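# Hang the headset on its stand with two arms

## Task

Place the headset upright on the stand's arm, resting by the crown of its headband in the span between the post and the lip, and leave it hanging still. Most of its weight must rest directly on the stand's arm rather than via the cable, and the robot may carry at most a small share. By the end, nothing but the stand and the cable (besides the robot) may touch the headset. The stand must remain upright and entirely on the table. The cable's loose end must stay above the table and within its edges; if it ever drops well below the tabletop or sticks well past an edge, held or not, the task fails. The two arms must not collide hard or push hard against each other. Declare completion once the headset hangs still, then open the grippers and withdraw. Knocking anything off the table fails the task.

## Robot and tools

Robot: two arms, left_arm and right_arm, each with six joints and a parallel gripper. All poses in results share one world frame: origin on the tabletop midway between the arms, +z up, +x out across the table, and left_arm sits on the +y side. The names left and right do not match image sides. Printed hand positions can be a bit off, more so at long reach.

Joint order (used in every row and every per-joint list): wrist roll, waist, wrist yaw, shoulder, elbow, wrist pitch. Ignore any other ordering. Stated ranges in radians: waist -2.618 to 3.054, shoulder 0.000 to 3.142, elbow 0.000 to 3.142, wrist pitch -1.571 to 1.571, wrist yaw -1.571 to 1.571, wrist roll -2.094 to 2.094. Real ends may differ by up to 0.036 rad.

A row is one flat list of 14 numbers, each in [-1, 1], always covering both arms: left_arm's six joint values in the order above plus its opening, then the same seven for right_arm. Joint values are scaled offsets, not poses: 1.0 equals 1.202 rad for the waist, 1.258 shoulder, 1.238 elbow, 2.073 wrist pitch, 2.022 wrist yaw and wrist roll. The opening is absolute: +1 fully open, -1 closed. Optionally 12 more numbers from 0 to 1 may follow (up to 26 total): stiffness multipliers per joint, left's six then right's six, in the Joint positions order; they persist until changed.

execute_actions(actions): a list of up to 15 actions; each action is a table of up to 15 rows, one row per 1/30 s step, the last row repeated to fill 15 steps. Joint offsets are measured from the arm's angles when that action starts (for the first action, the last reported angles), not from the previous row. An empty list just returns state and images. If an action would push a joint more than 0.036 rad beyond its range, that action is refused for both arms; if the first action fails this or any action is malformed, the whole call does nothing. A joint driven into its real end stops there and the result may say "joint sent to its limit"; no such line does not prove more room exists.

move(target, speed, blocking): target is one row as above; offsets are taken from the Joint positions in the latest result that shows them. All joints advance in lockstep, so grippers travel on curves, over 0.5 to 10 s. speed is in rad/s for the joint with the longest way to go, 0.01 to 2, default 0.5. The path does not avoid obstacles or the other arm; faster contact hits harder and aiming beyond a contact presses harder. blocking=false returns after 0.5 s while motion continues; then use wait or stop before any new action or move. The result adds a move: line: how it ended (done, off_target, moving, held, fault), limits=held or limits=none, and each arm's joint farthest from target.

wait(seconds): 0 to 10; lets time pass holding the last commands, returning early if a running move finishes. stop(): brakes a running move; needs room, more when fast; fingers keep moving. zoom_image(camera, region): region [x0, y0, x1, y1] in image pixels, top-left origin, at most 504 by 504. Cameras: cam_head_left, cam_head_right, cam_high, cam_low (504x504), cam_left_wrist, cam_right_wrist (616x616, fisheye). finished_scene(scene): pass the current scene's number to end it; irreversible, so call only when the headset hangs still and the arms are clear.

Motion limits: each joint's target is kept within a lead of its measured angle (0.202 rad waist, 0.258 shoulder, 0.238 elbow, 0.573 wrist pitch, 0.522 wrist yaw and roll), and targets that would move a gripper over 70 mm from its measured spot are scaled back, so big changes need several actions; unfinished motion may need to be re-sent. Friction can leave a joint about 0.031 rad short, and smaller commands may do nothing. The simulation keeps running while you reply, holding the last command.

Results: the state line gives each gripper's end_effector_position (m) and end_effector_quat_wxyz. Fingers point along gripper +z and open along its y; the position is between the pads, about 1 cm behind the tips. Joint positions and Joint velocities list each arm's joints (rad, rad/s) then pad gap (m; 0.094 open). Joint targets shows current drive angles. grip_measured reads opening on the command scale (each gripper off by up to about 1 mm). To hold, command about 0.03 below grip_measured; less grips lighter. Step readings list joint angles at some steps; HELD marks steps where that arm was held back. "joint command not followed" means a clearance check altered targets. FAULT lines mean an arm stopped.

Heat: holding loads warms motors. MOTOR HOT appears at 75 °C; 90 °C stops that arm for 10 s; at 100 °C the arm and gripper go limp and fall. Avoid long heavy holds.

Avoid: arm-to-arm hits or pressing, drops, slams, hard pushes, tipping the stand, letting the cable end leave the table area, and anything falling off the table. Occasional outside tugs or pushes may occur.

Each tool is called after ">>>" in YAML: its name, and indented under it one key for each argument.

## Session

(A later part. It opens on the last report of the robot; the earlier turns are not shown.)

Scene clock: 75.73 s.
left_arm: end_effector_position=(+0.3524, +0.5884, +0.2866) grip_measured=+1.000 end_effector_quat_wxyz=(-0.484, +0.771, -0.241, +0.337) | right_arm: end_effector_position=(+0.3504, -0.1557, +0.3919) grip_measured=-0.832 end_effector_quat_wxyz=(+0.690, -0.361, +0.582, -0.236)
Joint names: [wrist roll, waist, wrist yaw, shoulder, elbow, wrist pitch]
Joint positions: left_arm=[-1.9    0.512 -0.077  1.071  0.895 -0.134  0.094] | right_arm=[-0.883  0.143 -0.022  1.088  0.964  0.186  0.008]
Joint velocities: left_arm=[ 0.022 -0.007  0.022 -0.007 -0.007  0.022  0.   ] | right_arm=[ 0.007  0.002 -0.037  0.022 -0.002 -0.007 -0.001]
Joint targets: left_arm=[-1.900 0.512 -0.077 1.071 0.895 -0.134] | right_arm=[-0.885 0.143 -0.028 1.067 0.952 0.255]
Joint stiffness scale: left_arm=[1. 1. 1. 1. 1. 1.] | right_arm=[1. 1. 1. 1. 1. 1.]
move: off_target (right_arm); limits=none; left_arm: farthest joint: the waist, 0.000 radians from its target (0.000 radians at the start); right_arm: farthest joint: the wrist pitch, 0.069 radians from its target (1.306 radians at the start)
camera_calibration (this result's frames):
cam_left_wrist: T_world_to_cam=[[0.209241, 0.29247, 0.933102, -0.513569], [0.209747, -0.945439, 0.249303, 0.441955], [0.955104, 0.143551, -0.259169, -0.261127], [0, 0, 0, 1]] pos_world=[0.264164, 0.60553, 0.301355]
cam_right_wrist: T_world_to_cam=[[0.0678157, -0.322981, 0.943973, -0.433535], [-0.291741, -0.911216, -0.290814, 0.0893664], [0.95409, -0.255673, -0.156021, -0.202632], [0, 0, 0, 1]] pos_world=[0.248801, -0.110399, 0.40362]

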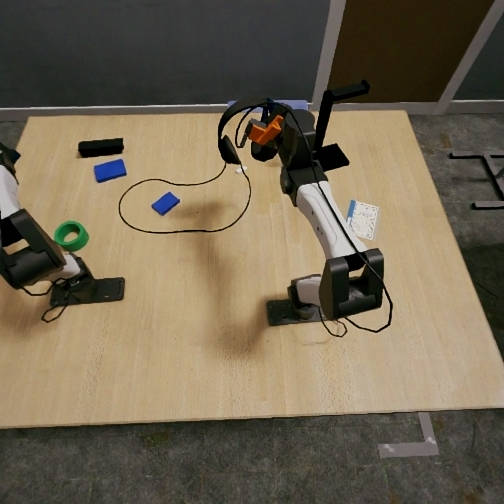

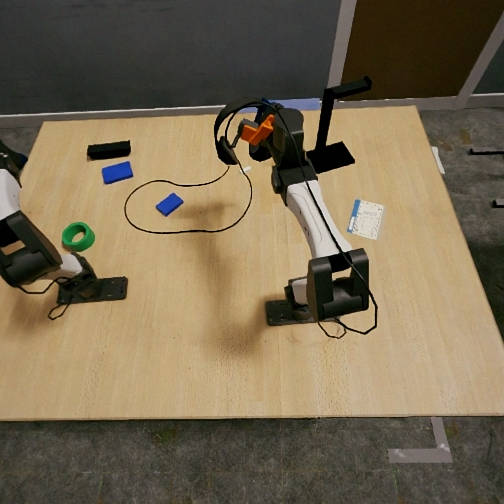

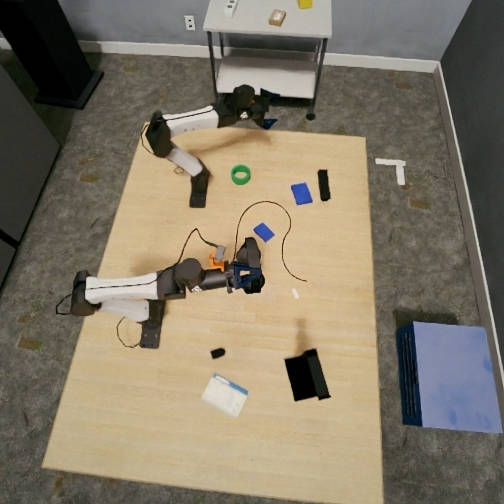

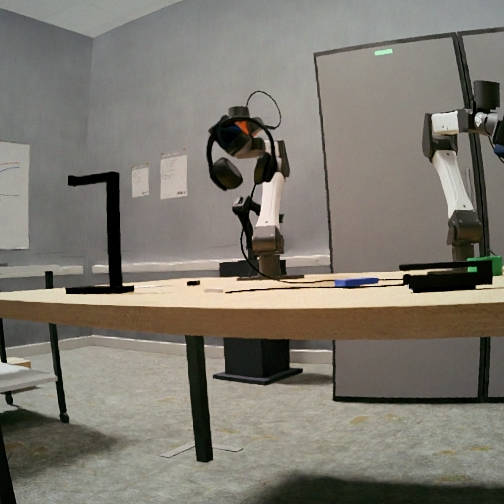

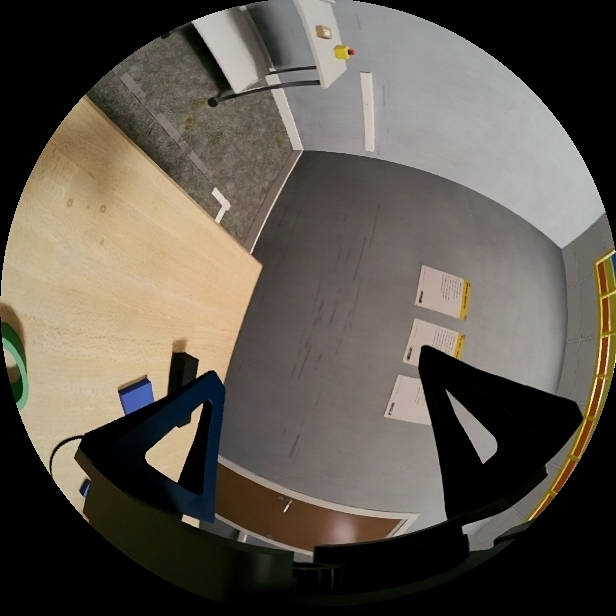

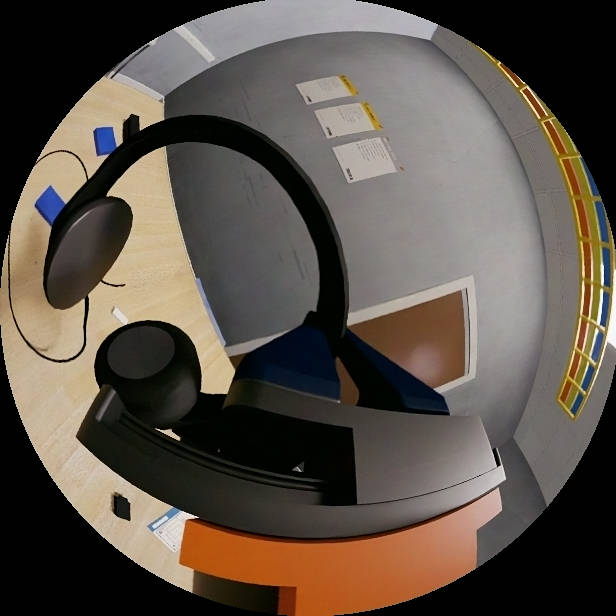

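>>> move:
  target: [0,0,0,0,0,0,1,0,-0.68,0.235,0,0,0.02,-1]
  speed: 0.5

>>> move:
  target: [0,0,0,0,0,0,1,0,0.075,0,0.575,0.46,0.11,-1]
  speed: 0.45

Scene clock: 102.30 s.
left_arm: end_effector_position=(+0.3524, +0.5884, +0.2866) grip_measured=+1.000 end_effector_quat_wxyz=(-0.484, +0.771, -0.241, +0.337) | right_arm: end_effector_position=(+0.2343, -0.5141, +0.3844) grip_measured=-0.831 end_effector_quat_wxyz=(+0.412, +0.062, +0.693, -0.588)
Joint names: [wrist roll, waist, wrist yaw, shoulder, elbow, wrist pitch]
Joint positions: left_arm=[-1.9    0.512 -0.077  1.071  0.895 -0.134  0.094] | right_arm=[-0.884 -0.664  0.445  1.088  0.964  0.158  0.008]
Joint velocities: left_arm=[-0.051  0.007 -0.037  0.002 -0.002 -0.022  0.   ] | right_arm=[-0.022 -0.002 -0.022 -0.007 -0.007  0.037 -0.002]
Joint targets: left_arm=[-1.900 0.512 -0.077 1.071 0.895 -0.134] | right_arm=[-0.883 -0.674 0.453 1.088 0.964 0.228]
Joint stiffness scale: left_arm=[1. 1. 1. 1. 1. 1.] | right_arm=[1. 1. 1. 1. 1. 1.]
move: off_target (right_arm); limits=none; left_arm: farthest joint: the waist, 0.000 radians from its target (0.000 radians at the start); right_arm: farthest joint: the wrist pitch, 0.069 radians from its target (0.041 radians at the start)
camera_calibration (this result's frames):
cam_left_wrist: T_world_to_cam=[[0.209241, 0.29247, 0.933102, -0.513569], [0.209747, -0.945439, 0.249303, 0.441955], [0.955104, 0.143551, -0.259169, -0.261127], [0, 0, 0, 1]] pos_world=[0.264164, 0.60553, 0.301355]
cam_right_wrist: T_world_to_cam=[[-0.287027, -0.1924, 0.938402, -0.381902], [-0.957315, 0.0227198, -0.288154, 0.361868], [0.0341204, -0.981054, -0.190708, -0.328713], [0, 0, 0, 1]] pos_world=[0.248021, -0.404184, 0.399963]

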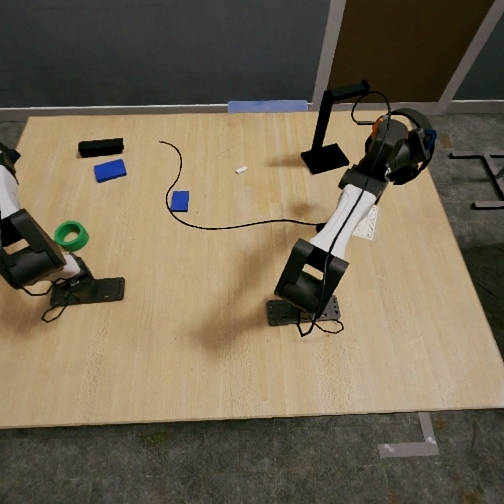

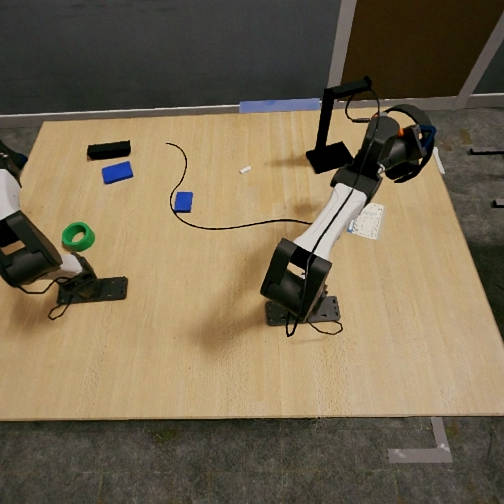

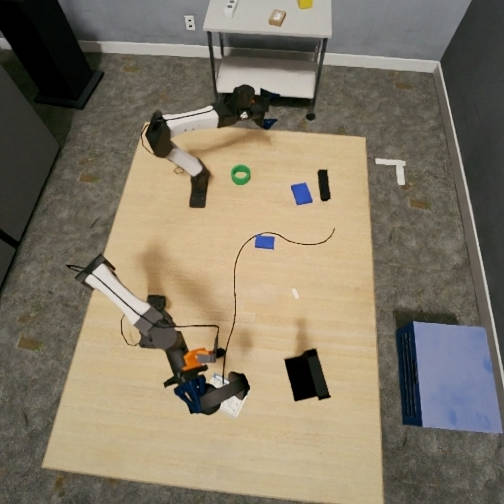

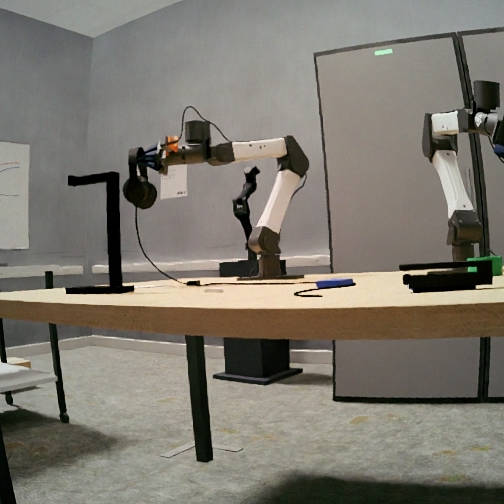

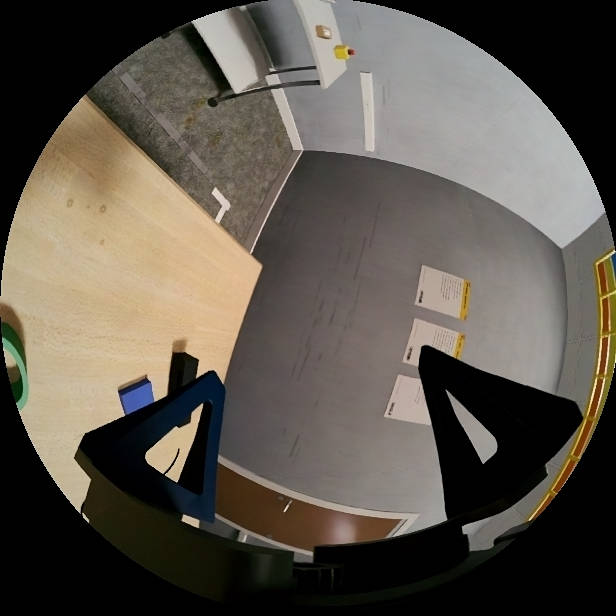

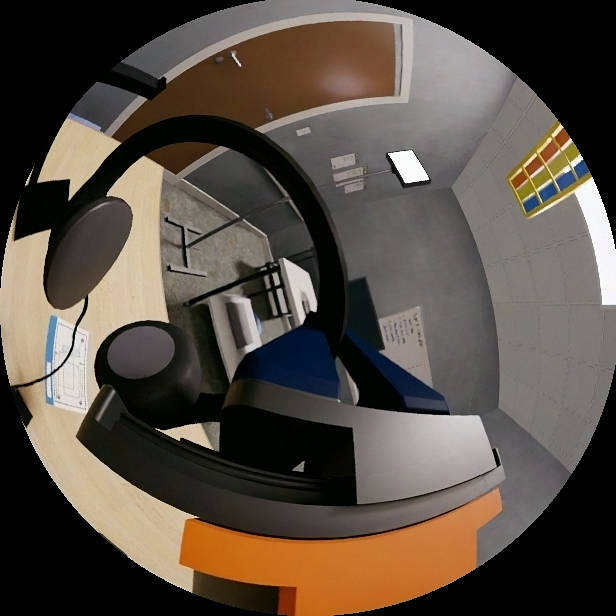

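Scene clock: 104.53 s.
left_arm: end_effector_position=(+0.3524, +0.5884, +0.2866) grip_measured=+1.000 end_effector_quat_wxyz=(-0.484, +0.771, -0.241, +0.337) | right_arm: end_effector_position=(+0.4184, -0.5868, +0.3430) grip_measured=-0.831 end_effector_quat_wxyz=(+0.420, +0.028, +0.711, -0.563)
Joint names: [wrist roll, waist, wrist yaw, shoulder, elbow, wrist pitch]
Joint positions: left_arm=[-1.9    0.512 -0.077  1.071  0.895 -0.134  0.094] | right_arm=[-0.884 -0.586  0.445  1.822  1.49   0.316  0.008]
Joint velocities: left_arm=[-0.037 -0.007 -0.022  0.007 -0.007 -0.007  0.   ] | right_arm=[-0.007  0.002  0.022 -0.002  0.002 -0.022  0.001]
Joint targets: left_arm=[-1.900 0.512 -0.077 1.071 0.895 -0.134] | right_arm=[-0.884 -0.574 0.445 1.811 1.534 0.387]
Joint stiffness scale: left_arm=[1. 1. 1. 1. 1. 1.] | right_arm=[1. 1. 1. 1. 1. 1.]
move: off_target (right_arm); limits=none; left_arm: farthest joint: the waist, 0.000 radians from its target (0.000 radians at the start); right_arm: farthest joint: the wrist pitch, 0.070 radians from its target (0.228 radians at the start)
camera_calibration (this result's frames):
cam_left_wrist: T_world_to_cam=[[0.209241, 0.29247, 0.933102, -0.513569], [0.209747, -0.945439, 0.249303, 0.441955], [0.955104, 0.143551, -0.259169, -0.261127], [0, 0, 0, 1]] pos_world=[0.264164, 0.60553, 0.301355]
cam_right_wrist: T_world_to_cam=[[-0.230976, -0.237173, 0.943609, -0.355656], [-0.967565, -0.0459889, -0.2484, 0.478131], [0.102309, -0.970378, -0.218858, -0.426836], [0, 0, 0, 1]] pos_world=[0.424144, -0.476556, 0.360952]

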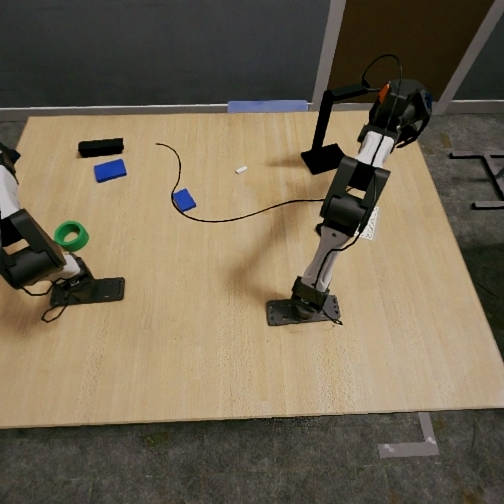

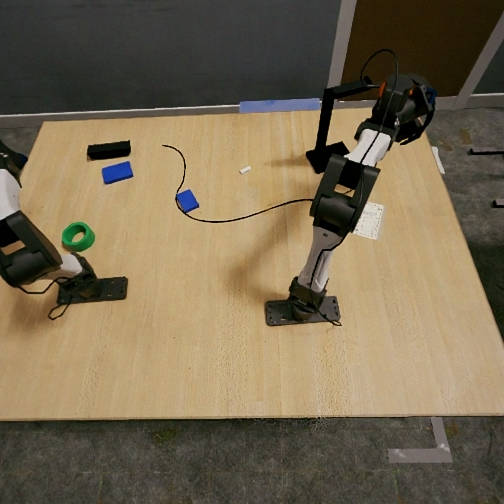

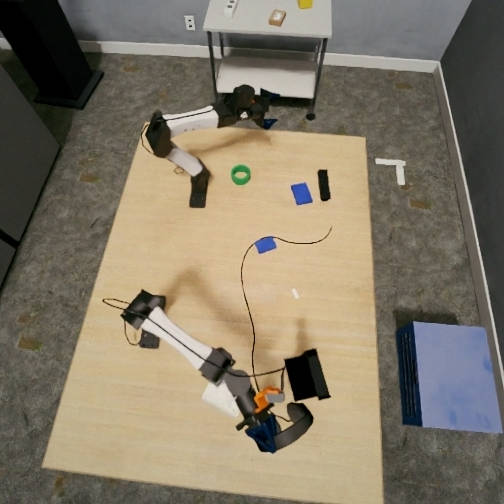

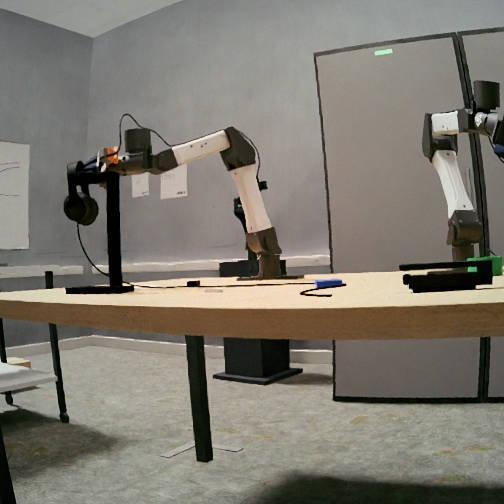

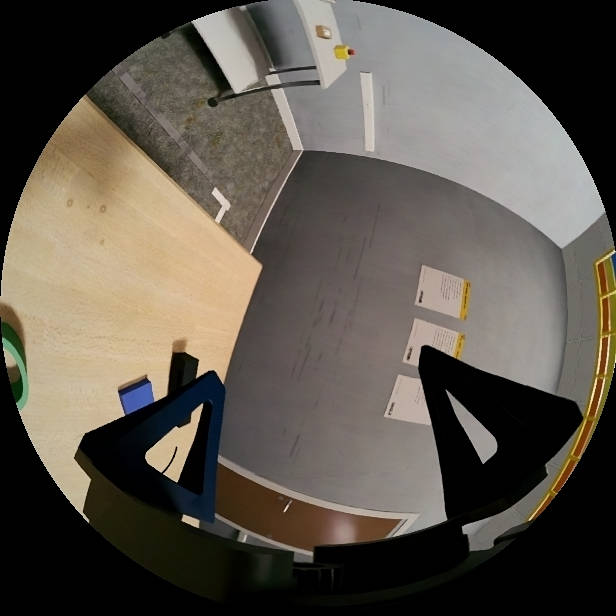

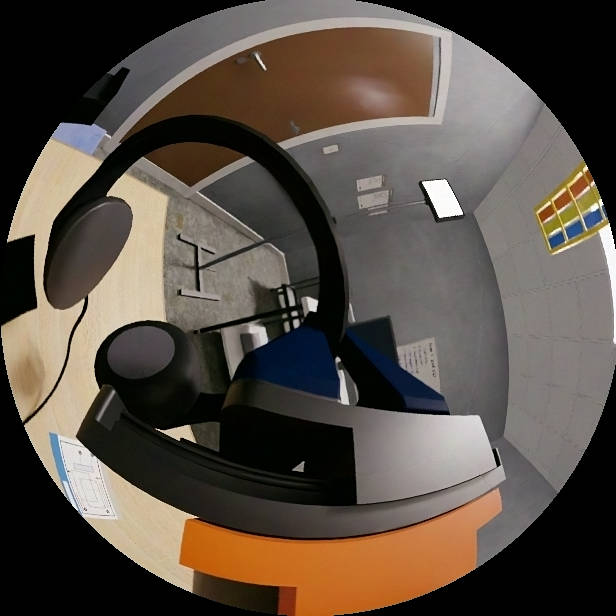

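>>> move:
  target: [0,0,0,0,0,0,1,0,-0.055,-0.037,0.122,0.18,0.03,-1]
  speed: 0.25

>>> move:
  target: [0,0,0,0,0,0,1,0,0.172,0.1,0.14,0.257,-0.02,-1]
  speed: 0.2

Scene clock: 121.63 s.
left_arm: end_effector_position=(+0.3524, +0.5884, +0.2866) grip_measured=+1.000 end_effector_quat_wxyz=(-0.484, +0.771, -0.241, +0.337) | right_arm: end_effector_position=(+0.4426, -0.6261, +0.3383) grip_measured=-0.831 end_effector_quat_wxyz=(+0.429, +0.025, +0.707, -0.562)
Joint names: [wrist roll, waist, wrist yaw, shoulder, elbow, wrist pitch]
Joint positions: left_arm=[-1.9    0.512 -0.077  1.071  0.895 -0.134  0.094] | right_arm=[-0.884 -0.639  0.376  1.981  1.672  0.308  0.008]
Joint velocities: left_arm=[ 0.007  0.012  0.051 -0.022 -0.002  0.022  0.   ] | right_arm=[-0.007 -0.027  0.007 -0.002  0.002 -0.007 -0.   ]
Joint targets: left_arm=[-1.900 0.512 -0.077 1.071 0.895 -0.134] | right_arm=[-0.884 -0.651 0.370 1.975 1.713 0.379]
Joint stiffness scale: left_arm=[1. 1. 1. 1. 1. 1.] | right_arm=[1. 1. 1. 1. 1. 1.]
move: off_target (right_arm); limits=none; left_arm: farthest joint: the waist, 0.000 radians from its target (0.000 radians at the start); right_arm: farthest joint: the wrist pitch, 0.070 radians from its target (0.061 radians at the start)
camera_calibration (this result's frames):
cam_left_wrist: T_world_to_cam=[[0.209241, 0.29247, 0.933102, -0.513569], [0.209747, -0.945439, 0.249303, 0.441955], [0.955104, 0.143551, -0.259169, -0.261127], [0, 0, 0, 1]] pos_world=[0.264164, 0.60553, 0.301355]
cam_right_wrist: T_world_to_cam=[[-0.239055, -0.234111, 0.942361, -0.349045], [-0.963639, -0.0621222, -0.259886, 0.49055], [0.119384, -0.970223, -0.210748, -0.478691], [0, 0, 0, 1]] pos_world=[0.44642, -0.515678, 0.355529]

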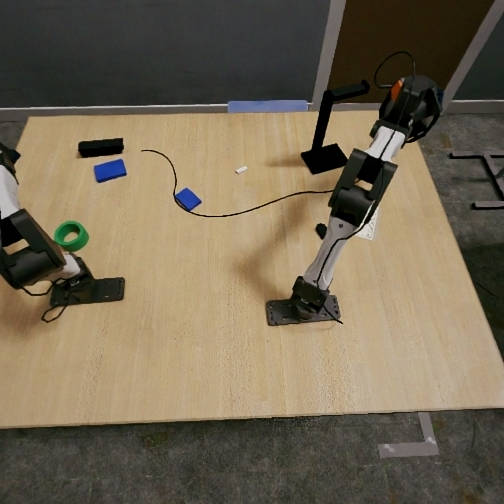

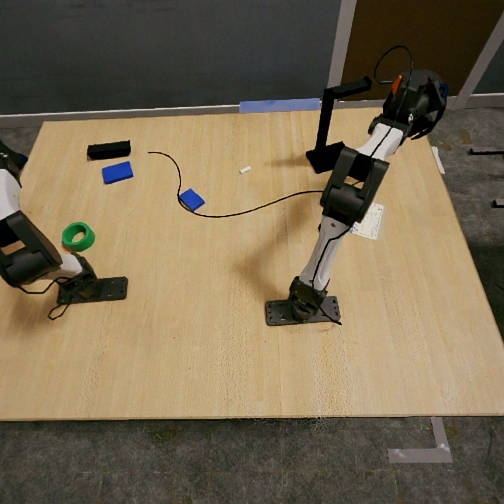

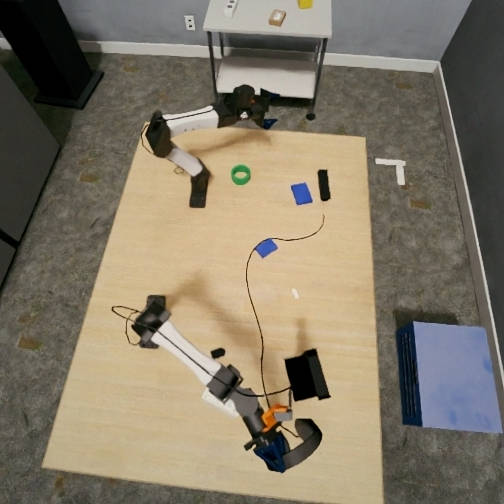

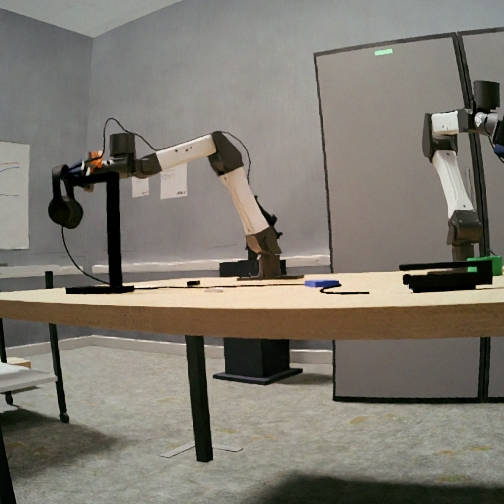

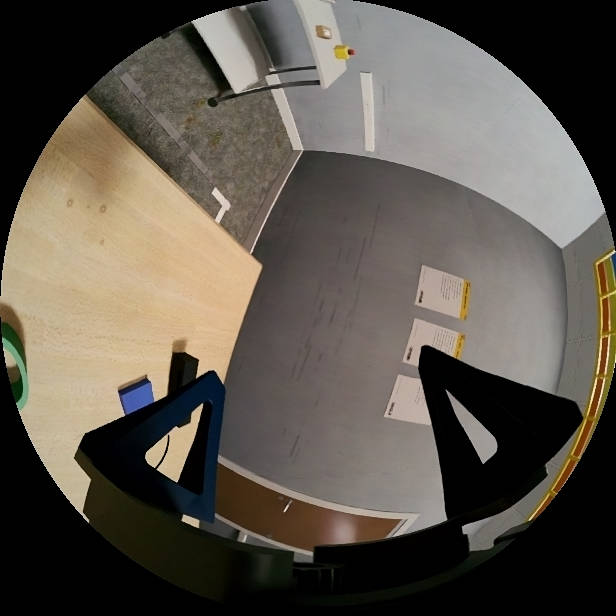

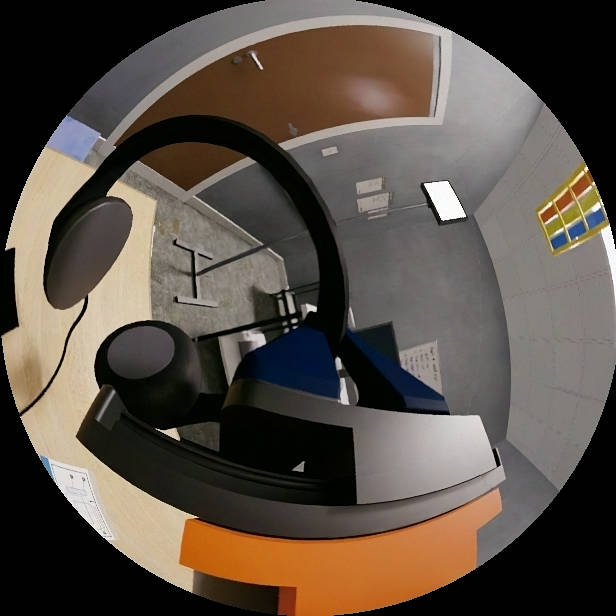

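Scene clock: 123.83 s.
left_arm: end_effector_position=(+0.3524, +0.5884, +0.2866) grip_measured=+1.000 end_effector_quat_wxyz=(-0.484, +0.771, -0.241, +0.337) | right_arm: end_effector_position=(+0.5241, -0.5618, +0.3437) grip_measured=-0.831 end_effector_quat_wxyz=(+0.436, +0.027, +0.701, -0.563)
Joint names: [wrist roll, waist, wrist yaw, shoulder, elbow, wrist pitch]
Joint positions: left_arm=[-1.9    0.512 -0.077  1.071  0.895 -0.134  0.094] | right_arm=[-0.884 -0.44   0.57   2.163  1.95   0.231  0.008]
Joint velocities: left_arm=[ 0.081  0.002  0.007 -0.007  0.002  0.037  0.   ] | right_arm=[ 0.007 -0.002 -0.051 -0.032 -0.002  0.022  0.001]
Joint targets: left_arm=[-1.900 0.512 -0.077 1.071 0.895 -0.134] | right_arm=[-0.884 -0.433 0.578 2.157 1.990 0.267]
Joint stiffness scale: left_arm=[1. 1. 1. 1. 1. 1.] | right_arm=[1. 1. 1. 1. 1. 1.]
move: off_target (right_arm); limits=none; left_arm: farthest joint: the waist, 0.000 radians from its target (0.000 radians at the start); right_arm: farthest joint: the elbow, 0.040 radians from its target (0.318 radians at the start)
camera_calibration (this result's frames):
cam_left_wrist: T_world_to_cam=[[0.209241, 0.29247, 0.933102, -0.513569], [0.209747, -0.945439, 0.249303, 0.441955], [0.955104, 0.143551, -0.259169, -0.261127], [0, 0, 0, 1]] pos_world=[0.264164, 0.60553, 0.301355]
cam_right_wrist: T_world_to_cam=[[-0.254518, -0.228556, 0.939672, -0.307522], [-0.958582, -0.0688193, -0.276379, 0.573789], [0.127835, -0.971095, -0.201573, -0.433004], [0, 0, 0, 1]] pos_world=[0.527107, -0.451287, 0.360271]

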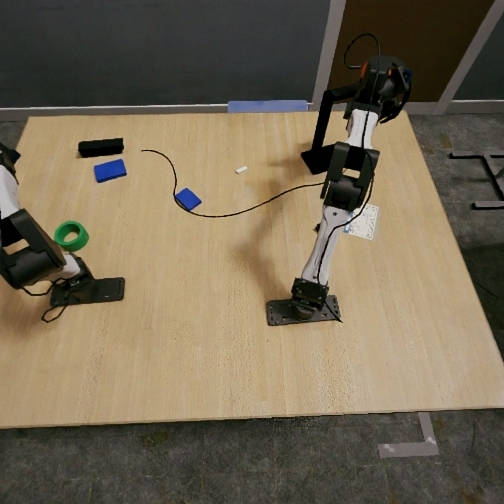

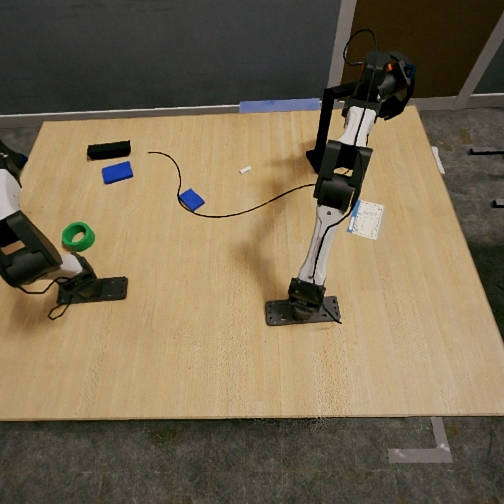

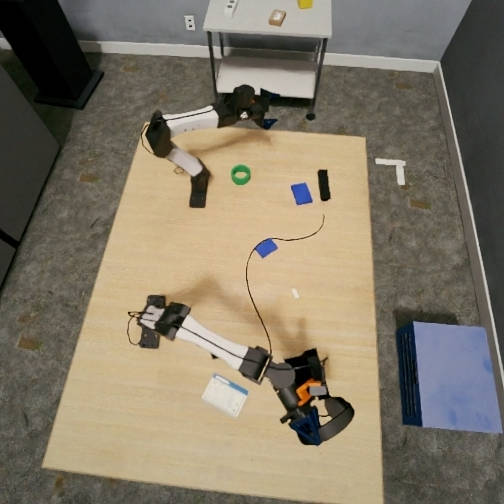

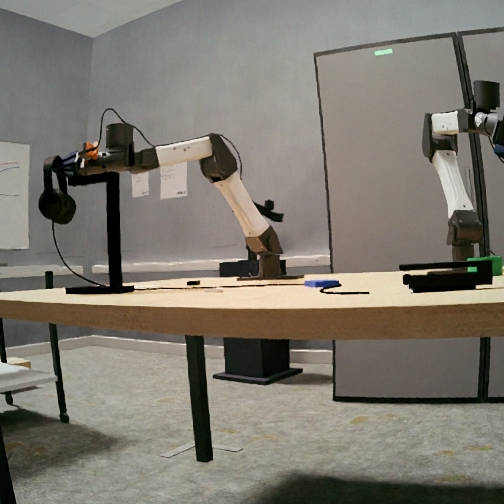

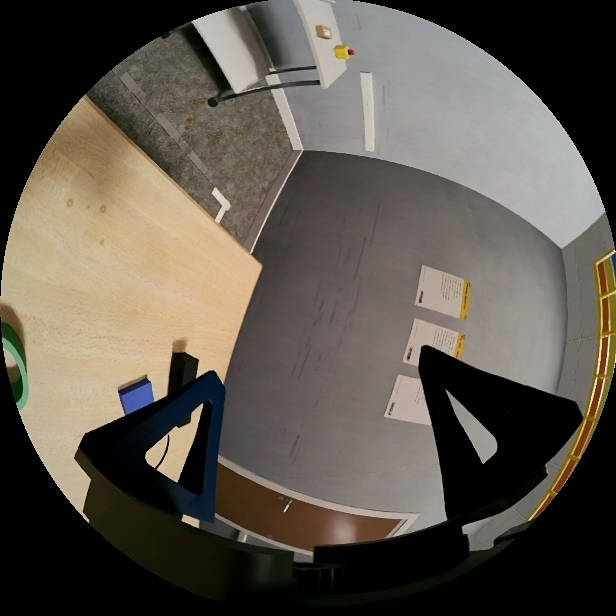

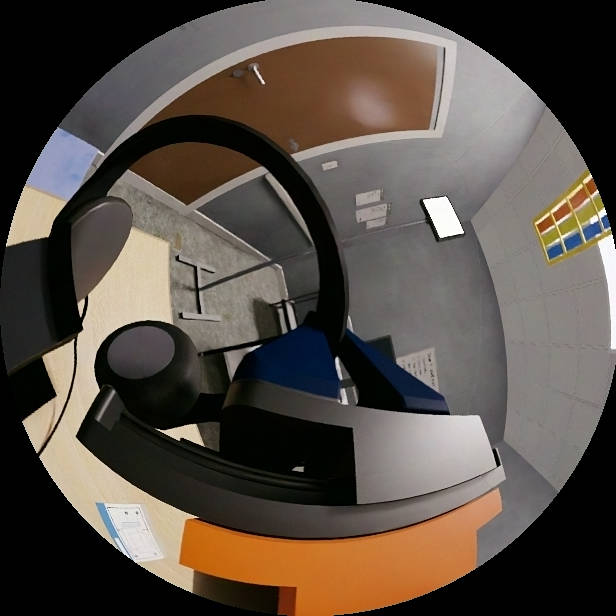

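>>> execute_actions:
  actions: []

Scene clock: 144.47 s.
left_arm: end_effector_position=(+0.3524, +0.5884, +0.2866) grip_measured=+1.000 end_effector_quat_wxyz=(-0.484, +0.771, -0.241, +0.337) | right_arm: end_effector_position=(+0.5240, -0.5619, +0.3437) grip_measured=-0.831 end_effector_quat_wxyz=(+0.436, +0.027, +0.701, -0.564)
Joint names: [wrist roll, waist, wrist yaw, shoulder, elbow, wrist pitch]
Joint positions: left_arm=[-1.9    0.512 -0.077  1.071  0.895 -0.134  0.094] | right_arm=[-0.884 -0.44   0.57   2.163  1.95   0.231  0.008]
Joint velocities: left_arm=[-0.022  0.012 -0.022 -0.012  0.007 -0.022  0.   ] | right_arm=[ 0.051 -0.002  0.037  0.007  0.002 -0.022  0.   ]
Joint targets: left_arm=[-1.900 0.512 -0.077 1.071 0.895 -0.134] | right_arm=[-0.884 -0.433 0.578 2.157 1.990 0.267]
Joint stiffness scale: left_arm=[1. 1. 1. 1. 1. 1.] | right_arm=[1. 1. 1. 1. 1. 1.]
camera_calibration (this result's frames):
cam_left_wrist: T_world_to_cam=[[0.209241, 0.29247, 0.933102, -0.513569], [0.209747, -0.945439, 0.249303, 0.441955], [0.955104, 0.143551, -0.259169, -0.261127], [0, 0, 0, 1]] pos_world=[0.264164, 0.60553, 0.301355]
cam_right_wrist: T_world_to_cam=[[-0.254608, -0.228465, 0.93967, -0.307445], [-0.958607, -0.0684519, -0.276382, 0.573956], [0.127466, -0.971143, -0.20158, -0.432865], [0, 0, 0, 1]] pos_world=[0.527096, -0.451326, 0.360271]

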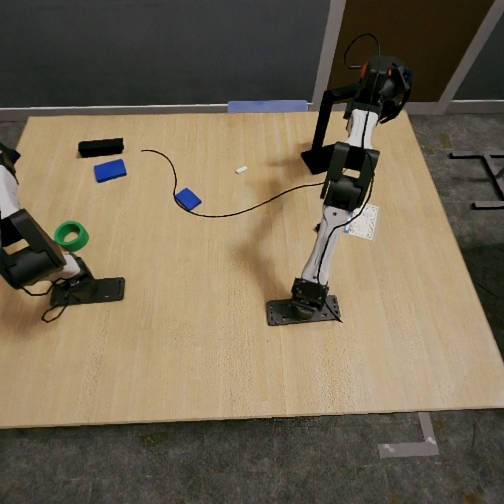

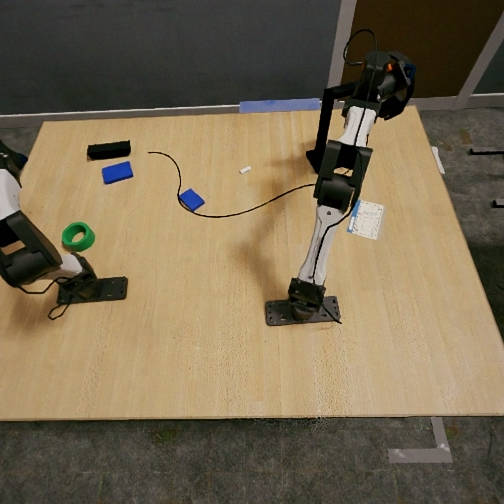

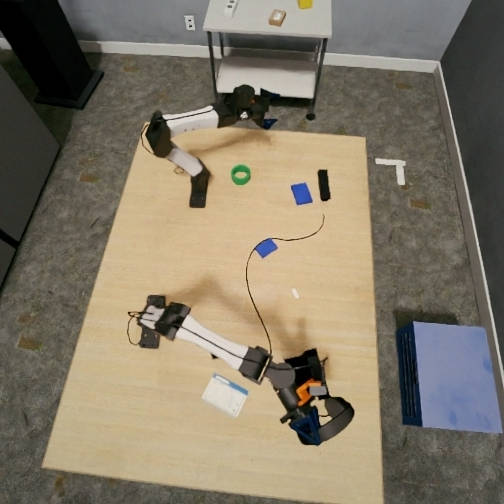

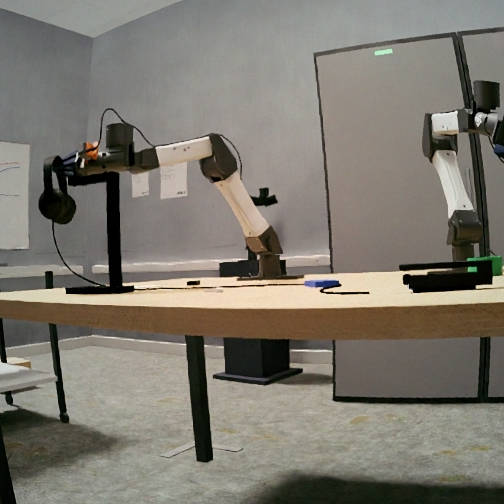

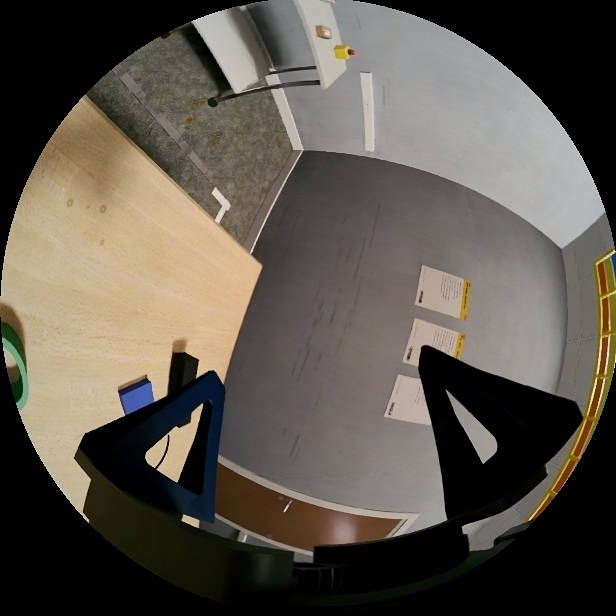

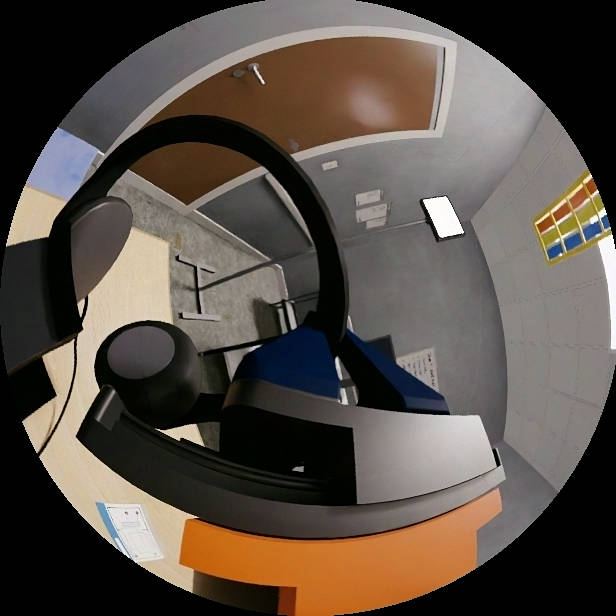

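>>> move:
  target: [0,0,0,0,0,0,1,0,0.177,0.11,-0.111,-0.22,0.085,-1]
  speed: 0.2

>>> zoom_image:
  camera: "cam_low"
  region: [20,100,180,240]

Scene clock: 170.07 s.
left_arm: end_effector_position=(+0.3524, +0.5884, +0.2866) grip_measured=+1.000 end_effector_quat_wxyz=(-0.484, +0.771, -0.241, +0.337) | right_arm: end_effector_position=(+0.5226, -0.4645, +0.3094) grip_measured=-0.831 end_effector_quat_wxyz=(+0.415, +0.023, +0.714, -0.564)
Joint names: [wrist roll, waist, wrist yaw, shoulder, elbow, wrist pitch]
Joint positions: left_arm=[-1.9    0.512 -0.077  1.071  0.895 -0.134  0.094] | right_arm=[-0.885 -0.24   0.79   2.055  1.687  0.341  0.008]
Joint velocities: left_arm=[ 0.095 -0.002  0.007  0.002  0.002  0.022  0.   ] | right_arm=[-0.007 -0.027 -0.007 -0.022 -0.027 -0.007 -0.   ]
Joint targets: left_arm=[-1.900 0.512 -0.077 1.071 0.895 -0.134] | right_arm=[-0.884 -0.228 0.793 2.023 1.678 0.407]
Joint stiffness scale: left_arm=[1. 1. 1. 1. 1. 1.] | right_arm=[1. 1. 1. 1. 1. 1.]
move: off_target (right_arm); limits=none; left_arm: farthest joint: the waist, 0.000 radians from its target (0.000 radians at the start); right_arm: farthest joint: the wrist pitch, 0.067 radians from its target (0.177 radians at the start)
camera_calibration (this result's frames):
cam_left_wrist: T_world_to_cam=[[0.209241, 0.29247, 0.933102, -0.513569], [0.209747, -0.945439, 0.249303, 0.441955], [0.955104, 0.143551, -0.259169, -0.261127], [0, 0, 0, 1]] pos_world=[0.264164, 0.60553, 0.301355]
cam_right_wrist: T_world_to_cam=[[-0.216598, -0.234783, 0.947609, -0.278504], [-0.971222, -0.0466755, -0.23356, 0.573217], [0.099066, -0.970926, -0.217917, -0.325013], [0, 0, 0, 1]] pos_world=[0.528595, -0.354197, 0.326968]

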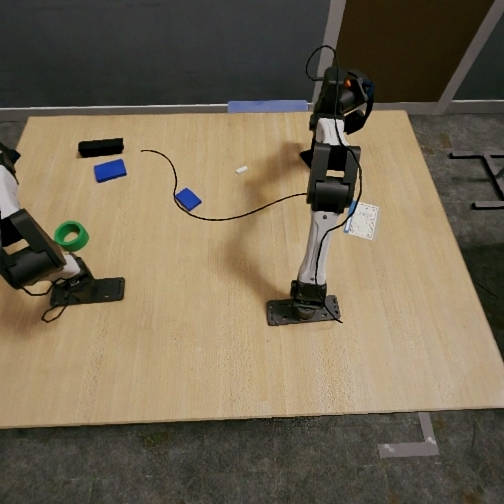

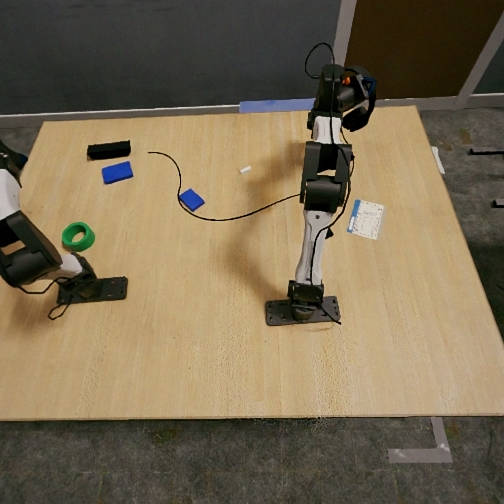

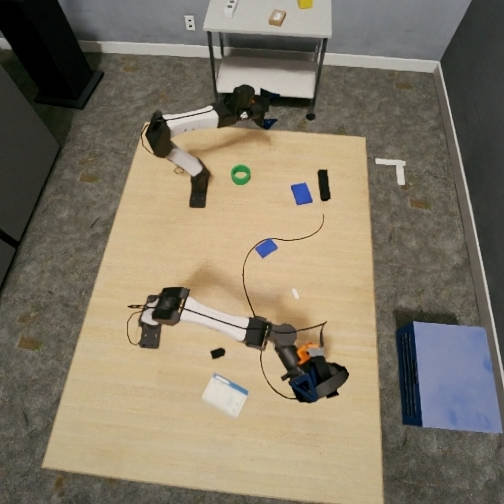

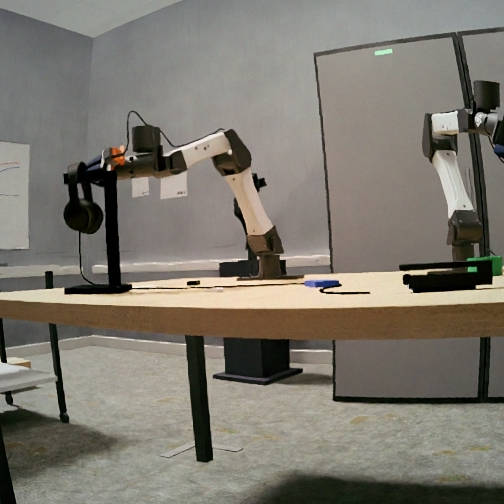

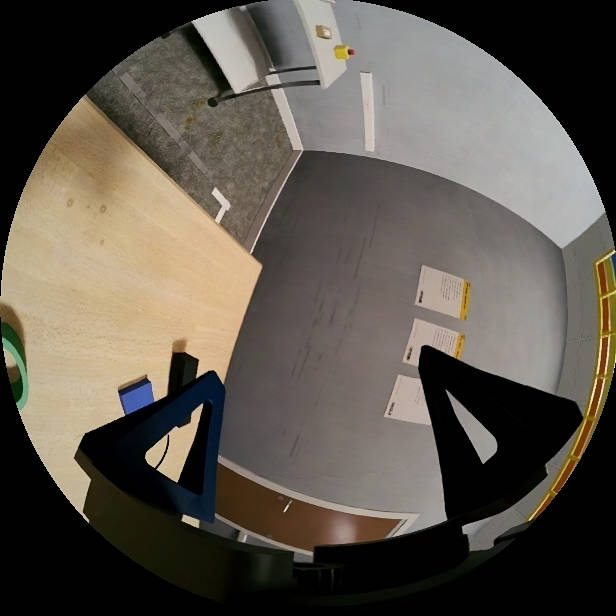

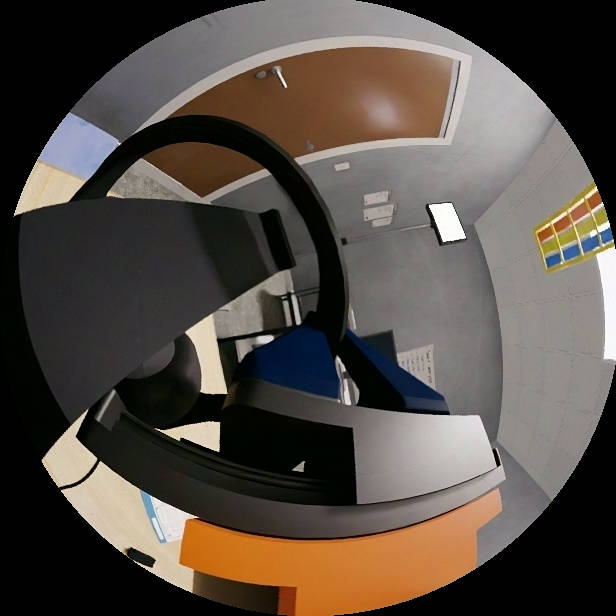

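Region (20, 100, 180, 240) of cam_low's 504x504 image, scaled by 3.150, with more detail than that image has; it fills the top 441 rows of this view, and the rest is white.

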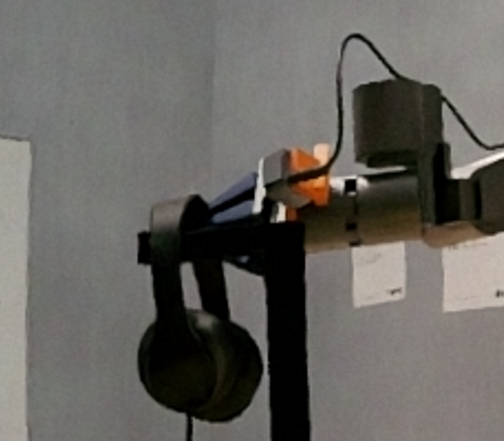

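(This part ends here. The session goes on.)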